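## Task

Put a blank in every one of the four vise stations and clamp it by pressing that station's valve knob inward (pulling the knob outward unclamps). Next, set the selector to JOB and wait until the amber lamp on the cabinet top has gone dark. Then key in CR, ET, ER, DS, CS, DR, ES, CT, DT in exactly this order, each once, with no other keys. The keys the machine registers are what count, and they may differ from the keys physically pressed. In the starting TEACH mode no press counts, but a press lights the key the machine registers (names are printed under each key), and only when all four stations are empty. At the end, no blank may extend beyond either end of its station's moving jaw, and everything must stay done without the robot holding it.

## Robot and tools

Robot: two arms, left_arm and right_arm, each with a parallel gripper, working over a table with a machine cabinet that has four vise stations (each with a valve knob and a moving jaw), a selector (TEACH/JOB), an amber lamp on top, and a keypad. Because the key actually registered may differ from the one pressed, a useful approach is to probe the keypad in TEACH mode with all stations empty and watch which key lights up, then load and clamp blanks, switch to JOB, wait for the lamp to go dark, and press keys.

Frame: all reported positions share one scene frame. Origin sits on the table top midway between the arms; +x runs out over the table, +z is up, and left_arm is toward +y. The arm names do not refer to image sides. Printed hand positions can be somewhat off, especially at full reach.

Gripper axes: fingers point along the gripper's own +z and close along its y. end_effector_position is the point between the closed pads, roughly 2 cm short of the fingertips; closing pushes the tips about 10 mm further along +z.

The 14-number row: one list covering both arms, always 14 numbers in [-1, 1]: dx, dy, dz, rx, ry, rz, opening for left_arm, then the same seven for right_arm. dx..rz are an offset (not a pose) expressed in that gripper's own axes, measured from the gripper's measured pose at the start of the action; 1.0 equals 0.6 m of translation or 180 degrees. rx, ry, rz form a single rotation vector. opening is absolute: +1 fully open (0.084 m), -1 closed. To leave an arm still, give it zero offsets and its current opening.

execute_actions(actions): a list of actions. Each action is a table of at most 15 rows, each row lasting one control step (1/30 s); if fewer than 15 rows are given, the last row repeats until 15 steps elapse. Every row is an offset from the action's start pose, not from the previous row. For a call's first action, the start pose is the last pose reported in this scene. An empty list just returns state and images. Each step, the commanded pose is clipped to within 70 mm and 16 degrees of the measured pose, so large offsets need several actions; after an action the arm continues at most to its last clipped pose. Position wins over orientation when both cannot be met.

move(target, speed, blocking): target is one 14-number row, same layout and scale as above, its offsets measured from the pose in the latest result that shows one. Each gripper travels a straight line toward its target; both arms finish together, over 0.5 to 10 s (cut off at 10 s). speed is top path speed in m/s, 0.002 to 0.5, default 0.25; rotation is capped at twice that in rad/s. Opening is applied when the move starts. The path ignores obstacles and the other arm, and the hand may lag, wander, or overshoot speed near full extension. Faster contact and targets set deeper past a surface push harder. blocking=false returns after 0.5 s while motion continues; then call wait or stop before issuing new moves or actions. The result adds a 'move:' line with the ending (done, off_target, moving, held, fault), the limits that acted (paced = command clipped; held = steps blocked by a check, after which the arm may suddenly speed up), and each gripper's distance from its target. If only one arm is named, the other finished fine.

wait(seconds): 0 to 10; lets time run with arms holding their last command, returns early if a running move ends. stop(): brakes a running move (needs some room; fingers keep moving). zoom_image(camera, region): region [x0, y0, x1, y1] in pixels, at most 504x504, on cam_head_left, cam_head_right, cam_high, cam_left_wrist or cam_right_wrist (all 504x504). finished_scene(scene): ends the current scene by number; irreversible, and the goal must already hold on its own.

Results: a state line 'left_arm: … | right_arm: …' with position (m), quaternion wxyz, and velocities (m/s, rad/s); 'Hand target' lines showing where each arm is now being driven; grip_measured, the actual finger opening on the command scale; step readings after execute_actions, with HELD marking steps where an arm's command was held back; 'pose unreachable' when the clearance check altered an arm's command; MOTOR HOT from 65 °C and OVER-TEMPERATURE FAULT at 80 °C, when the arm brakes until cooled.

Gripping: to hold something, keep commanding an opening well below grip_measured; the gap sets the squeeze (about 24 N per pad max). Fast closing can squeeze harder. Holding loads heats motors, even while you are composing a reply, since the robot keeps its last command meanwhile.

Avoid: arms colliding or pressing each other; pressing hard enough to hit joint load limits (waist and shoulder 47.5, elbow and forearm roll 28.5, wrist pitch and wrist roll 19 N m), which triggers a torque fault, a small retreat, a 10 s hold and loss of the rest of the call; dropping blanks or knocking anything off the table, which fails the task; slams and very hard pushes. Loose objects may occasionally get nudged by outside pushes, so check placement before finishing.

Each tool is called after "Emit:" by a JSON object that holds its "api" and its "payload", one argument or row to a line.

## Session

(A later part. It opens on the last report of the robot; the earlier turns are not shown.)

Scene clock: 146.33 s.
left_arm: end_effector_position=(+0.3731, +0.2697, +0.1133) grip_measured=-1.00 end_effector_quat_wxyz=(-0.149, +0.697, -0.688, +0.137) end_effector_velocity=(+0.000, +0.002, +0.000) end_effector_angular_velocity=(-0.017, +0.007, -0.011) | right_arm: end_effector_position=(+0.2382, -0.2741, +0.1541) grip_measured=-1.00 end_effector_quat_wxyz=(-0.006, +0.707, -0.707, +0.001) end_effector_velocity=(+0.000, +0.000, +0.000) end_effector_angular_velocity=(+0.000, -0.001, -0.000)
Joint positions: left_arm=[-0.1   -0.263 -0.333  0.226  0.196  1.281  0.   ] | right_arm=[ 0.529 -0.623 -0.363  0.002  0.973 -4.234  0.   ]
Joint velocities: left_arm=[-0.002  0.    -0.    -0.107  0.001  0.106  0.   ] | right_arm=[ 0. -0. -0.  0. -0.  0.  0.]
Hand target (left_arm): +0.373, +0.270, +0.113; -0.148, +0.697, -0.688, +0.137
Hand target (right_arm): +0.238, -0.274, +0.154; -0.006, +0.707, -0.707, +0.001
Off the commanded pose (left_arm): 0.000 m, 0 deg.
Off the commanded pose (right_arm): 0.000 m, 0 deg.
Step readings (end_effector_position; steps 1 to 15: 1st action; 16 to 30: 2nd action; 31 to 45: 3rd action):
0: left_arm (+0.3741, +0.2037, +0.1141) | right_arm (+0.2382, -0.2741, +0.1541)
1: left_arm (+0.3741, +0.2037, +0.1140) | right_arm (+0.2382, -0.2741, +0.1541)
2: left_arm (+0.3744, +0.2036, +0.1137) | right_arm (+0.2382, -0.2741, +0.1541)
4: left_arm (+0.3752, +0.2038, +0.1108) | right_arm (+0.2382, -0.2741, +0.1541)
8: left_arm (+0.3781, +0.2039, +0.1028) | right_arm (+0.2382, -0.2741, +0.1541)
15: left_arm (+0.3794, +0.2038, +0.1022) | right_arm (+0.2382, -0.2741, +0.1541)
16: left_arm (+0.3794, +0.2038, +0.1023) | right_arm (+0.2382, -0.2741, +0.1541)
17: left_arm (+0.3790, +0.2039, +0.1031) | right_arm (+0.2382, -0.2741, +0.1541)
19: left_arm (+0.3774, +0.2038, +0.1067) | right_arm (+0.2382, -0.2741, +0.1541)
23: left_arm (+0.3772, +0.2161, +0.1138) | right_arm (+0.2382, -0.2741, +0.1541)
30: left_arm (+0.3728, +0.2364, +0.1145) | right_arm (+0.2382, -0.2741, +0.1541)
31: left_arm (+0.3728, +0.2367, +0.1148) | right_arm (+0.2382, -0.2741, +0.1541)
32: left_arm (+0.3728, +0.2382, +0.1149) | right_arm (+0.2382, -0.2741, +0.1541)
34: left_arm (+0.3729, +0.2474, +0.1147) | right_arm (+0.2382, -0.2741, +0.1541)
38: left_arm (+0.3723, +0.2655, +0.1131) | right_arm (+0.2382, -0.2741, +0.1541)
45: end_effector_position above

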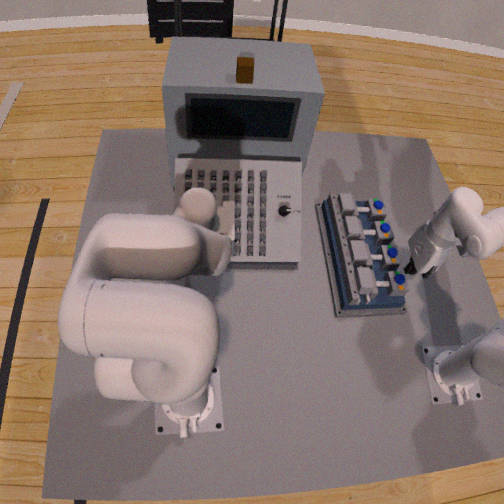

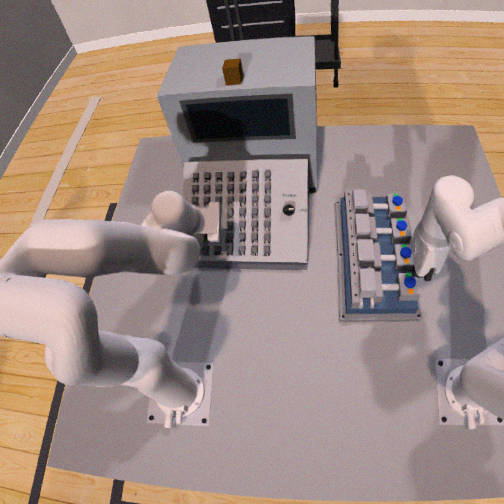

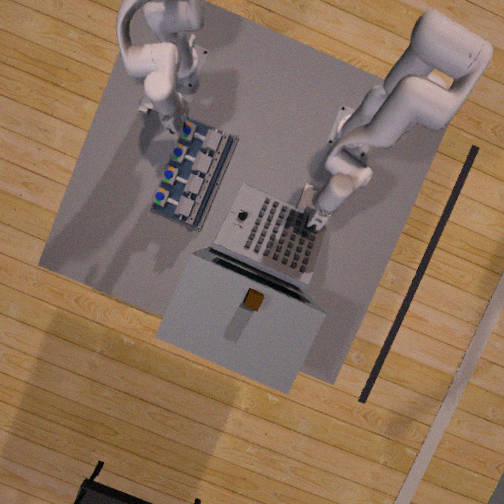

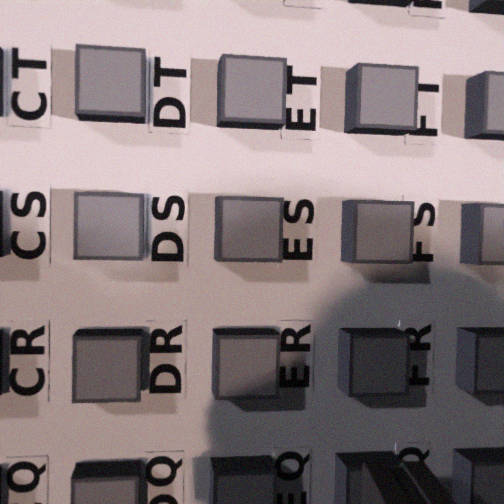

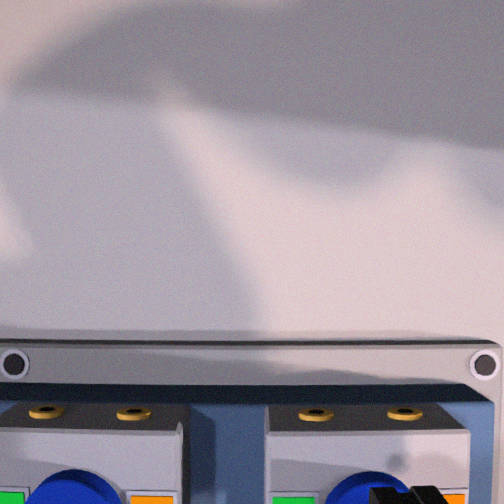

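Emit:
{"api": "execute_actions", "payload": {
  "actions": [
    [[0,0,0.007,-0.002,0,0,-1,0,0,0,0,0,0,-1],[0,0,0.012,-0.002,0,0,-1,0,0,0,0,0,0,-1],[0,0,0.017,-0.002,0,0,-1,0,0,0,0,0,0,-1],[0,0,0.022,-0.002,0,0,-1,0,0,0,0,0,0,-1],[0,0,0.026,-0.002,0,0,-1,0,0,0,0,0,0,-1],[0,0,0.029,-0.002,0,0,-1,0,0,0,0,0,0,-1]],
    [[0,0,-0.028,-0.003,0,0,-1,0,0,0,0,0,0,-1],[0,0,-0.028,-0.003,0,0,-1,0,0,0,0,0,0,-1],[0,0,-0.028,-0.003,0,0,-1,0,0,0,0,0,0,-1],[0,0,-0.028,-0.003,0,0,-1,0,0,0,0,0,0,-1],[0.028,-0.026,-0.028,-0.003,0,0,-1,0,0,0,0,0,0,-1],[0.057,-0.053,-0.028,-0.003,0,0,-1,0,0,0,0,0,0,-1]],
    [[0,0,0.007,0,0,0,-1,0,0,0,0,0,0,-1],[0,0,0.012,0,0,0,-1,0,0,0,0,0,0,-1],[0,0,0.017,0,0,0,-1,0,0,0,0,0,0,-1],[0,0,0.022,0,0,0,-1,0,0,0,0,0,0,-1],[0,0,0.026,0,0,0,-1,0,0,0,0,0,0,-1],[0,0,0.029,0,0,0,-1,0,0,0,0,0,0,-1]],
    [[0,0,-0.028,-0.003,0,0,-1,0,0,0,0,0,0,-1],[0,0,-0.028,-0.003,0,0,-1,0,0,0,0,0,0,-1],[0,0,-0.028,-0.003,0,0,-1,0,0,0,0,0,0,-1],[0,0,-0.028,-0.003,0,0,-1,0,0,0,0,0,0,-1],[0,-0.026,-0.028,-0.003,0,0,-1,0,0,0,0,0,0,-1],[0,-0.053,-0.028,-0.003,0,0,-1,0,0,0,0,0,0,-1]],
    [[0,0,0.007,0,0,0,-1,0,0,0,0,0,0,-1],[0,0,0.012,0,0,0,-1,0,0,0,0,0,0,-1],[0,0,0.017,0,0,0,-1,0,0,0,0,0,0,-1],[0,0,0.022,0,0,0,-1,0,0,0,0,0,0,-1],[0,0,0.026,0,0,0,-1,0,0,0,0,0,0,-1],[0,0,0.029,0,0,0,-1,0,0,0,0,0,0,-1]],
    [[0,0,-0.022,-0.003,0,0,-1,0,0,0,0,0,0,-1],[0,0,-0.022,-0.003,0,0,-1,0,0,0,0,0,0,-1],[0,0,-0.022,-0.003,0,0,-1,0,0,0,0,0,0,-1],[0,0,-0.022,-0.003,0,0,-1,0,0,0,0,0,0,-1],[-0.028,0.028,-0.022,-0.003,0,0,-1,0,0,0,0,0,0,-1],[-0.056,0.058,-0.015,-0.003,0,0,-1,0,0,0,0,0,0,-1]]
  ]
}}

Scene clock: 152.67 s.
left_arm: end_effector_position=(+0.4012, +0.2687, +0.1314) grip_measured=-1.00 end_effector_quat_wxyz=(-0.146, +0.697, -0.688, +0.135) end_effector_velocity=(-0.004, +0.013, +0.020) end_effector_angular_velocity=(-0.027, -0.054, -0.027) | right_arm: end_effector_position=(+0.2382, -0.2741, +0.1541) grip_measured=-1.00 end_effector_quat_wxyz=(-0.006, +0.707, -0.707, +0.001) end_effector_velocity=(+0.000, +0.000, +0.000) end_effector_angular_velocity=(-0.000, -0.000, +0.001)
Joint positions: left_arm=[-0.109 -0.218 -0.447  0.174  0.269  1.327  0.   ] | right_arm=[ 0.529 -0.623 -0.363  0.002  0.973 -4.234  0.   ]
Joint velocities: left_arm=[ 0.03  -0.09   0.055 -0.145 -0.029  0.183  0.   ] | right_arm=[ 0.     0.001 -0.001 -0.001  0.    -0.     0.   ]
Hand target (left_arm): +0.400, +0.270, +0.132; -0.146, +0.697, -0.689, +0.137
Hand target (right_arm): +0.238, -0.274, +0.154; -0.006, +0.707, -0.707, +0.001
Off the commanded pose (left_arm): 0.002 m, 0 deg.
Off the commanded pose (right_arm): 0.000 m, 0 deg.
Step readings (end_effector_position; steps 1 to 15: 1st action; 16 to 30: 2nd action; 31 to 45: 3rd action; 46 to 60: 4th action; 61 to 75: 5th action; 76 to 90: 6th action):
0: left_arm (+0.3731, +0.2700, +0.1133) | right_arm (+0.2382, -0.2741, +0.1541)
1: left_arm (+0.3731, +0.2700, +0.1133) | right_arm (+0.2382, -0.2741, +0.1541)
2: left_arm (+0.3735, +0.2700, +0.1129) | right_arm (+0.2382, -0.2741, +0.1541)
4: left_arm (+0.3749, +0.2699, +0.1103) | right_arm (+0.2382, -0.2741, +0.1541)
8: left_arm (+0.3781, +0.2699, +0.1021) | right_arm (+0.2382, -0.2741, +0.1541)
15: left_arm (+0.3796, +0.2699, +0.1013) | right_arm (+0.2382, -0.2741, +0.1541)
16: left_arm (+0.3796, +0.2699, +0.1014) | right_arm (+0.2382, -0.2741, +0.1541)
17: left_arm (+0.3791, +0.2699, +0.1022) | right_arm (+0.2382, -0.2741, +0.1541)
19: left_arm (+0.3770, +0.2697, +0.1066) | right_arm (+0.2382, -0.2741, +0.1541)
23: left_arm (+0.3853, +0.2564, +0.1196) | right_arm (+0.2382, -0.2741, +0.1541)
30: left_arm (+0.4015, +0.2364, +0.1282) | right_arm (+0.2382, -0.2741, +0.1541)
31: left_arm (+0.4017, +0.2362, +0.1279) | right_arm (+0.2382, -0.2741, +0.1541)
32: left_arm (+0.4022, +0.2361, +0.1276) | right_arm (+0.2382, -0.2741, +0.1541)
34: left_arm (+0.4034, +0.2364, +0.1248) | right_arm (+0.2382, -0.2741, +0.1541)
38: left_arm (+0.4065, +0.2365, +0.1191) | right_arm (+0.2382, -0.2741, +0.1541)
45: left_arm (+0.4076, +0.2364, +0.1193) | right_arm (+0.2382, -0.2741, +0.1541)
46: left_arm (+0.4077, +0.2364, +0.1194) | right_arm (+0.2382, -0.2741, +0.1541)
47: left_arm (+0.4071, +0.2365, +0.1203) | right_arm (+0.2382, -0.2741, +0.1541)
49: left_arm (+0.4058, +0.2363, +0.1253) | right_arm (+0.2382, -0.2741, +0.1541)
53: left_arm (+0.4157, +0.2359, +0.1398) | right_arm (+0.2382, -0.2741, +0.1541)
60: left_arm (+0.4297, +0.2364, +0.1468) | right_arm (+0.2382, -0.2741, +0.1541)
61: left_arm (+0.4297, +0.2364, +0.1466) | right_arm (+0.2382, -0.2741, +0.1541)
62: left_arm (+0.4302, +0.2364, +0.1462) | right_arm (+0.2382, -0.2741, +0.1541)
64: left_arm (+0.4315, +0.2364, +0.1435) | right_arm (+0.2382, -0.2741, +0.1541)
68: left_arm (+0.4347, +0.2364, +0.1374) | right_arm (+0.2382, -0.2741, +0.1541)
75: left_arm (+0.4357, +0.2364, +0.1374) | right_arm (+0.2382, -0.2741, +0.1541)
76: left_arm (+0.4357, +0.2364, +0.1375) | right_arm (+0.2382, -0.2741, +0.1541)
77: left_arm (+0.4351, +0.2365, +0.1384) | right_arm (+0.2382, -0.2741, +0.1541)
79: left_arm (+0.4340, +0.2364, +0.1422) | right_arm (+0.2382, -0.2741, +0.1541)
83: left_arm (+0.4248, +0.2479, +0.1439) | right_arm (+0.2382, -0.2741, +0.1541)
90: end_effector_position above

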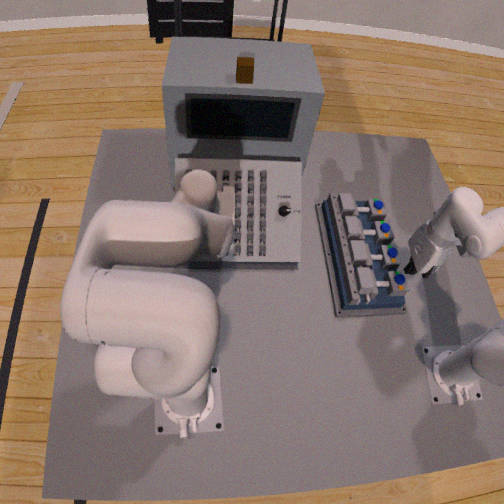

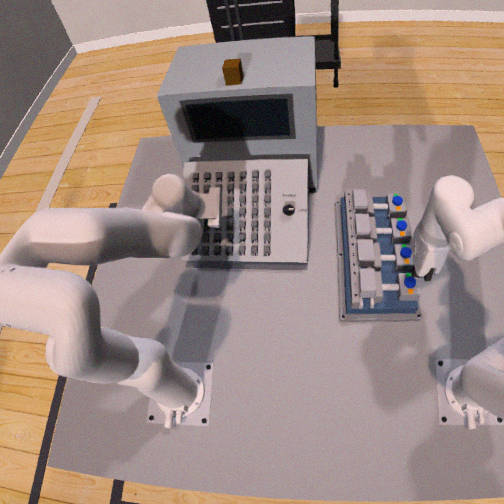

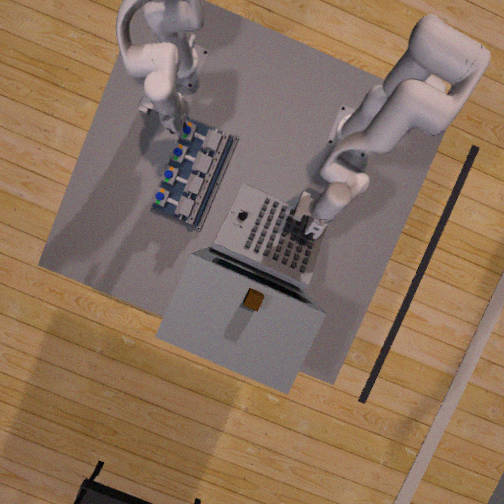

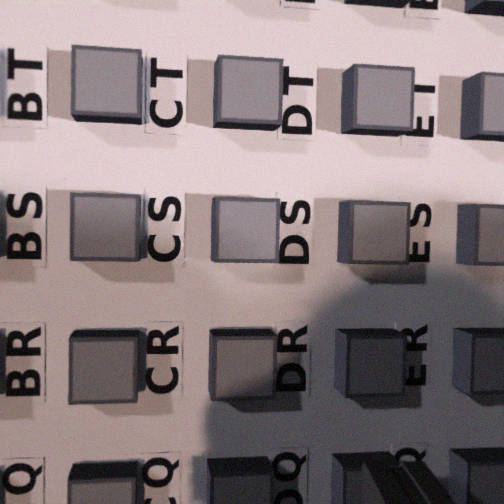

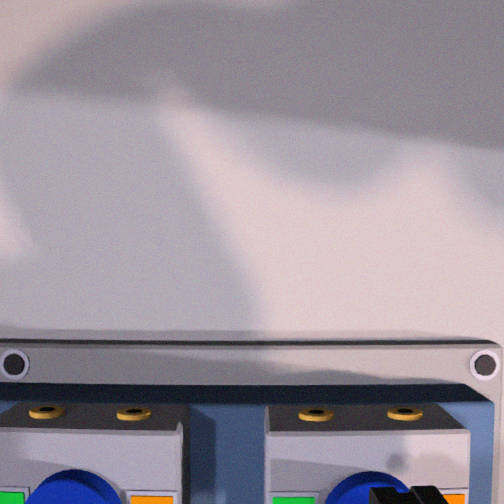

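Emit:
{"api": "execute_actions", "payload": {
  "actions": [
    [[-0.002,0,0.007,0,0,0,-1,0,0,0,0,0,0,-1],[-0.002,0,0.012,0,0,0,-1,0,0,0,0,0,0,-1],[-0.002,0,0.017,0,0,0,-1,0,0,0,0,0,0,-1],[-0.002,0,0.022,0,0,0,-1,0,0,0,0,0,0,-1],[-0.002,0,0.026,0,0,0,-1,0,0,0,0,0,0,-1],[-0.002,0,0.029,0,0,0,-1,0,0,0,0,0,0,-1]],
    [[0,0,-0.022,-0.003,0,0,-1,0,0,0,0,0,0,-1],[0,0,-0.022,-0.003,0,0,-1,0,0,0,0,0,0,-1],[0,0,-0.022,-0.003,0,0,-1,0,0,0,0,0,0,-1],[0,0,-0.022,-0.003,0,0,-1,0,0,0,0,0,0,-1],[0.028,0.028,-0.022,-0.003,0,0,-1,0,0,0,0,0,0,-1],[0.057,0.058,-0.014,-0.003,0,0,-1,0,0,0,0,0,0,-1]],
    [[0,0,0.007,0,0,0,-1,0,0,0,0,0,0,-1],[0,0,0.012,0,0,0,-1,0,0,0,0,0,0,-1],[0,0,0.017,0,0,0,-1,0,0,0,0,0,0,-1],[0,0,0.022,0,0,0,-1,0,0,0,0,0,0,-1],[0,0,0.027,0,0,0,-1,0,0,0,0,0,0,-1],[0,0,0.031,0,0,0,-1,0,0,0,0,0,0,-1]],
    [[0,0,-0.032,-0.003,0,0,-1,0,0,0,0,0,0,-1],[0,0,-0.032,-0.003,0,0,-1,0,0,0,0,0,0,-1],[0,0,-0.032,-0.003,0,0,-1,0,0,0,0,0,0,-1],[0,0,-0.032,-0.003,0,0,-1,0,0,0,0,0,0,-1],[0.014,-0.026,-0.034,-0.003,0,0,-1,0,0,0,0,0,0,-1],[0.028,-0.053,-0.036,-0.003,0,0,-1,0,0,0,0,0,0,-1]],
    [[0.01,-0.02,-0.005,0,0,0,-1,0,0,0,0,0,0,-1],[0.02,-0.04,-0.005,0,0,0,-1,0,0,0,0,0,0,-1],[0.028,-0.055,-0.005,0,0,0,-1,0,0,0,0,0,0,-1]],
    [[0,0,0.007,0,0,0,-1,0,0,0,0,0,0,-1],[0,0,0.012,0,0,0,-1,0,0,0,0,0,0,-1],[0,0,0.017,0,0,0,-1,0,0,0,0,0,0,-1],[0,0,0.022,0,0,0,-1,0,0,0,0,0,0,-1],[0,0,0.027,0,0,0,-1,0,0,0,0,0,0,-1],[0,0,0.031,0,0,0,-1,0,0,0,0,0,0,-1]]
  ]
}}

Scene clock: 157.60 s.
left_arm: end_effector_position=(+0.4358, +0.2035, +0.1380) grip_measured=-1.00 end_effector_quat_wxyz=(-0.144, +0.695, -0.691, +0.140) end_effector_velocity=(+0.002, +0.000, +0.002) end_effector_angular_velocity=(-0.003, -0.014, +0.003) | right_arm: end_effector_position=(+0.2382, -0.2741, +0.1541) grip_measured=-1.00 end_effector_quat_wxyz=(-0.006, +0.707, -0.707, +0.001) end_effector_velocity=(-0.000, -0.000, -0.000) end_effector_angular_velocity=(+0.000, +0.001, -0.001)
Joint positions: left_arm=[-0.248 -0.086 -0.613  0.289  0.316  1.096  0.   ] | right_arm=[ 0.529 -0.623 -0.363  0.002  0.973 -4.234  0.   ]
Joint velocities: left_arm=[ 0.003 -0.003  0.002  0.011 -0.013 -0.011  0.   ] | right_arm=[-0.001  0.001  0.     0.001  0.    -0.     0.   ]
Hand target (left_arm): +0.436, +0.204, +0.131; -0.141, +0.696, -0.691, +0.137
Hand target (right_arm): +0.238, -0.274, +0.154; -0.006, +0.707, -0.707, +0.001
Off the commanded pose (left_arm): 0.007 m, 1 deg.
Off the commanded pose (right_arm): 0.000 m, 0 deg.
Step readings (end_effector_position; steps 1 to 15: 1st action; 16 to 30: 2nd action; 31 to 45: 3rd action; 46 to 60: 4th action; 61 to 75: 5th action; 76 to 90: 6th action):
0: left_arm (+0.3999, +0.2697, +0.1320) | right_arm (+0.2382, -0.2741, +0.1541)
1: left_arm (+0.3999, +0.2697, +0.1320) | right_arm (+0.2382, -0.2741, +0.1541)
2: left_arm (+0.4005, +0.2697, +0.1317) | right_arm (+0.2382, -0.2741, +0.1541)
4: left_arm (+0.4025, +0.2699, +0.1288) | right_arm (+0.2382, -0.2741, +0.1541)
8: left_arm (+0.4059, +0.2701, +0.1199) | right_arm (+0.2382, -0.2741, +0.1541)
15: left_arm (+0.4074, +0.2701, +0.1192) | right_arm (+0.2382, -0.2741, +0.1541)
16: left_arm (+0.4074, +0.2701, +0.1192) | right_arm (+0.2382, -0.2741, +0.1541)
17: left_arm (+0.4068, +0.2701, +0.1201) | right_arm (+0.2382, -0.2741, +0.1541)
19: left_arm (+0.4053, +0.2700, +0.1236) | right_arm (+0.2382, -0.2741, +0.1541)
23: left_arm (+0.3957, +0.2577, +0.1242) | right_arm (+0.2382, -0.2741, +0.1541)
30: left_arm (+0.3736, +0.2369, +0.1120) | right_arm (+0.2382, -0.2741, +0.1541)
31: left_arm (+0.3735, +0.2364, +0.1124) | right_arm (+0.2382, -0.2741, +0.1541)
32: left_arm (+0.3740, +0.2362, +0.1122) | right_arm (+0.2382, -0.2741, +0.1541)
34: left_arm (+0.3755, +0.2365, +0.1094) | right_arm (+0.2382, -0.2741, +0.1541)
38: left_arm (+0.3789, +0.2368, +0.1018) | right_arm (+0.2382, -0.2741, +0.1541)
45: left_arm (+0.3803, +0.2368, +0.1016) | right_arm (+0.2382, -0.2741, +0.1541)
46: left_arm (+0.3803, +0.2368, +0.1018) | right_arm (+0.2382, -0.2741, +0.1541)
47: left_arm (+0.3799, +0.2368, +0.1026) | right_arm (+0.2382, -0.2741, +0.1541)
49: left_arm (+0.3782, +0.2366, +0.1079) | right_arm (+0.2382, -0.2741, +0.1541)
53: left_arm (+0.3871, +0.2294, +0.1247) | right_arm (+0.2382, -0.2741, +0.1541)
60: left_arm (+0.4007, +0.2201, +0.1334) | right_arm (+0.2382, -0.2741, +0.1541)
61: left_arm (+0.4007, +0.2201, +0.1332) | right_arm (+0.2382, -0.2741, +0.1541)
62: left_arm (+0.4014, +0.2195, +0.1335) | right_arm (+0.2382, -0.2741, +0.1541)
64: left_arm (+0.4084, +0.2151, +0.1379) | right_arm (+0.2382, -0.2741, +0.1541)
68: left_arm (+0.4263, +0.2050, +0.1492) | right_arm (+0.2382, -0.2741, +0.1541)
75: left_arm (+0.4295, +0.2036, +0.1483) | right_arm (+0.2382, -0.2741, +0.1541)
76: left_arm (+0.4297, +0.2036, +0.1484) | right_arm (+0.2382, -0.2741, +0.1541)
77: left_arm (+0.4302, +0.2035, +0.1481) | right_arm (+0.2382, -0.2741, +0.1541)
79: left_arm (+0.4315, +0.2035, +0.1453) | right_arm (+0.2382, -0.2741, +0.1541)
83: left_arm (+0.4348, +0.2036, +0.1381) | right_arm (+0.2382, -0.2741, +0.1541)
90: end_effector_position above

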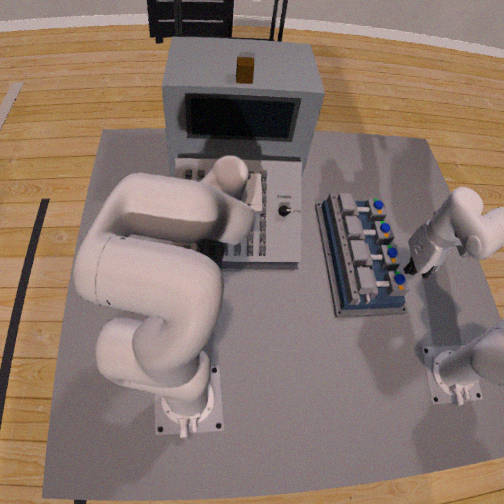

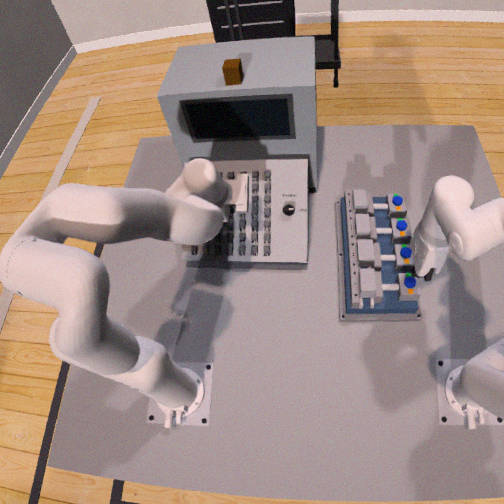

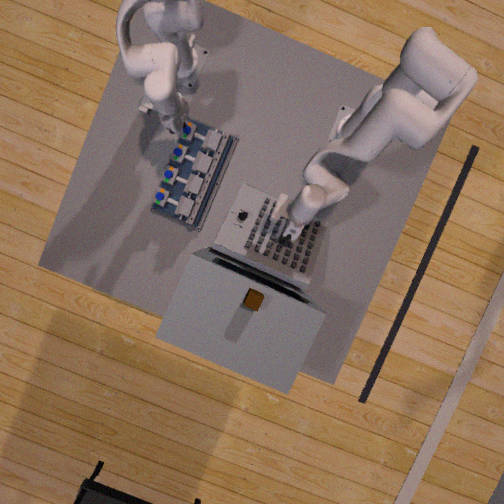

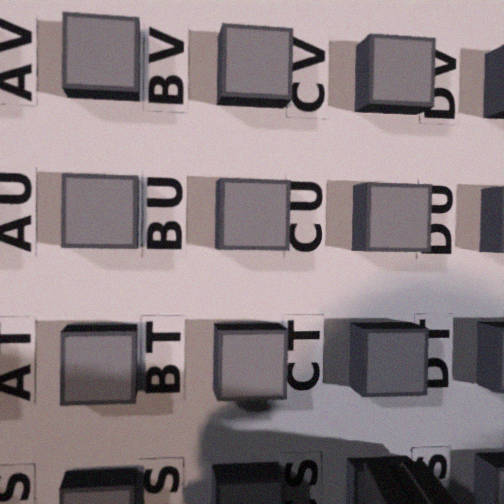

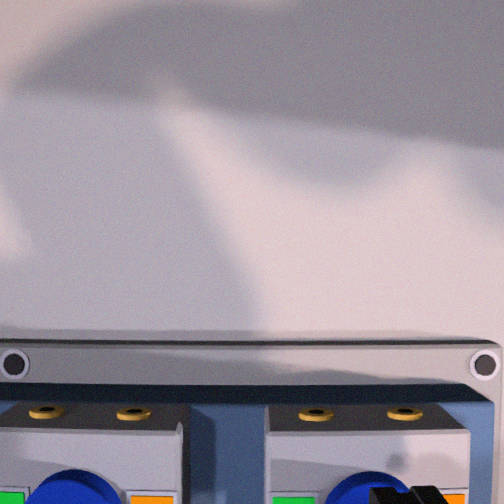

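Emit:
{"api": "execute_actions", "payload": {
  "actions": [
    [[0,0,-0.022,-0.003,0,0,-1,0,0,0,0,0,0,-1],[0,0,-0.022,-0.003,0,0,-1,0,0,0,0,0,0,-1],[0,0,-0.022,-0.003,0,0,-1,0,0,0,0,0,0,-1],[0,0,-0.022,-0.003,0,0,-1,0,0,0,0,0,0,-1],[0,0.028,-0.022,-0.003,0,0,-1,0,0,0,0,0,0,-1],[0,0.058,-0.014,-0.003,0,0,-1,0,0,0,0,0,0,-1]],
    [[0,0,0.007,0,0,0,-1,0,0,0,0,0,0,-1],[0,0,0.012,0,0,0,-1,0,0,0,0,0,0,-1],[0,0,0.017,0,0,0,-1,0,0,0,0,0,0,-1],[0,0,0.022,0,0,0,-1,0,0,0,0,0,0,-1],[0,0,0.027,0,0,0,-1,0,0,0,0,0,0,-1],[0,0,0.031,0,0,0,-1,0,0,0,0,0,0,-1]],
    [[0,0,-0.03,0,0,0,-1,0,0,0,0,0,0,-1],[0,0,-0.05,0,0,0,-1,0,0,0,0,0,0,-1]]
  ]
}}

Scene clock: 160.30 s.
left_arm: end_effector_position=(+0.3973, +0.2036, +0.1476) grip_measured=-1.00 end_effector_quat_wxyz=(-0.143, +0.695, -0.691, +0.140) end_effector_velocity=(-0.004, +0.000, +0.003) end_effector_angular_velocity=(+0.004, +0.006, -0.004) | right_arm: end_effector_position=(+0.2382, -0.2741, +0.1541) grip_measured=-1.00 end_effector_quat_wxyz=(-0.006, +0.707, -0.707, +0.001) end_effector_velocity=(+0.000, +0.000, +0.000) end_effector_angular_velocity=(+0.000, +0.000, +0.001)
Joint positions: left_arm=[-0.272 -0.237 -0.494  0.283  0.351  1.083  0.   ] | right_arm=[ 0.529 -0.623 -0.363  0.002  0.973 -4.234  0.   ]
Joint velocities: left_arm=[-0.005 -0.021  0.006 -0.009  0.021  0.01   0.   ] | right_arm=[ 0.001  0.001 -0.001  0.    -0.    -0.001  0.   ]
Hand target (left_arm): +0.397, +0.204, +0.148; -0.143, +0.695, -0.691, +0.140
Hand target (right_arm): +0.238, -0.274, +0.154; -0.006, +0.707, -0.707, +0.001
Off the commanded pose (left_arm): 0.001 m, 0 deg.
Off the commanded pose (right_arm): 0.000 m, 0 deg.
Step readings (end_effector_position; steps 1 to 15: 1st action; 16 to 30: 2nd action; 31 to 45: 3rd action):
0: left_arm (+0.4368, +0.2042, +0.1387) | right_arm (+0.2382, -0.2741, +0.1541)
1: left_arm (+0.4368, +0.2042, +0.1387) | right_arm (+0.2382, -0.2741, +0.1541)
2: left_arm (+0.4361, +0.2042, +0.1397) | right_arm (+0.2382, -0.2741, +0.1541)
4: left_arm (+0.4371, +0.2050, +0.1455) | right_arm (+0.2382, -0.2741, +0.1541)
8: left_arm (+0.4264, +0.2045, +0.1462) | right_arm (+0.2382, -0.2741, +0.1541)
15: left_arm (+0.4022, +0.2039, +0.1319) | right_arm (+0.2382, -0.2741, +0.1541)
16: left_arm (+0.4021, +0.2037, +0.1323) | right_arm (+0.2382, -0.2741, +0.1541)
17: left_arm (+0.4025, +0.2036, +0.1321) | right_arm (+0.2382, -0.2741, +0.1541)
19: left_arm (+0.4042, +0.2037, +0.1293) | right_arm (+0.2382, -0.2741, +0.1541)
23: left_arm (+0.4077, +0.2039, +0.1212) | right_arm (+0.2382, -0.2741, +0.1541)
30: left_arm (+0.4089, +0.2037, +0.1209) | right_arm (+0.2382, -0.2741, +0.1541)
31: left_arm (+0.4089, +0.2037, +0.1210) | right_arm (+0.2382, -0.2741, +0.1541)
32: left_arm (+0.4083, +0.2038, +0.1219) | right_arm (+0.2382, -0.2741, +0.1541)
34: left_arm (+0.4055, +0.2037, +0.1283) | right_arm (+0.2382, -0.2741, +0.1541)
38: left_arm (+0.4023, +0.2026, +0.1464) | right_arm (+0.2382, -0.2741, +0.1541)
45: end_effector_position above

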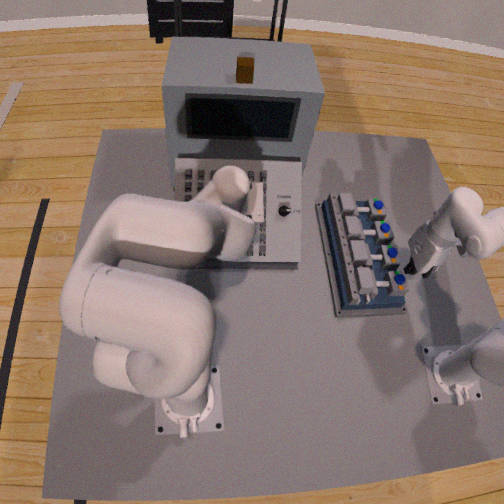

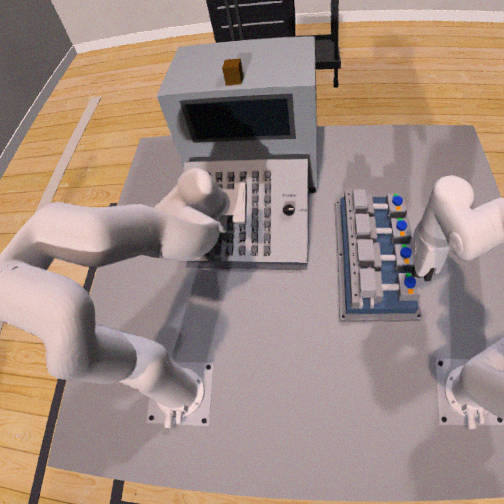

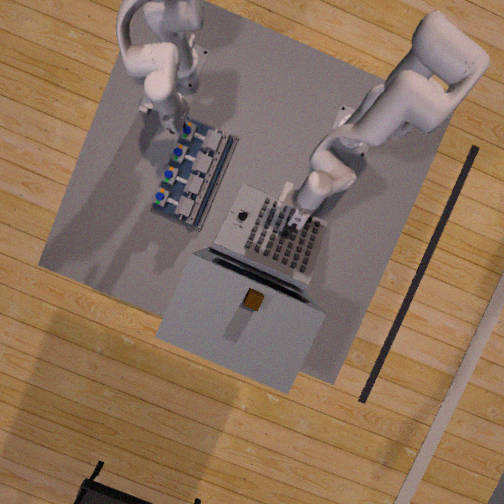

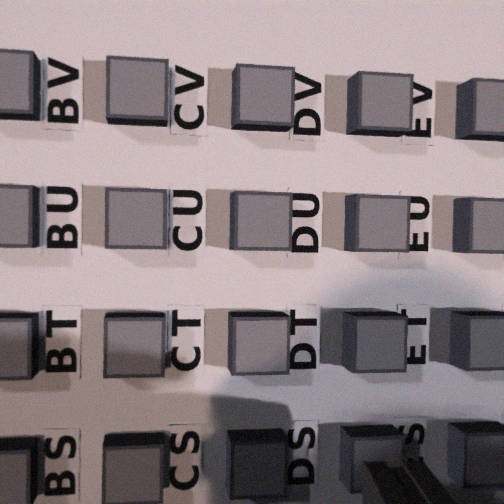

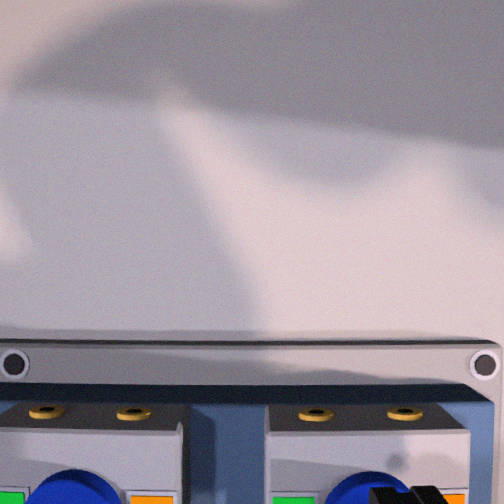

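Emit:
{"api": "finished_scene", "payload": {
  "scene": 1
}}

The scene is finished: the task was done.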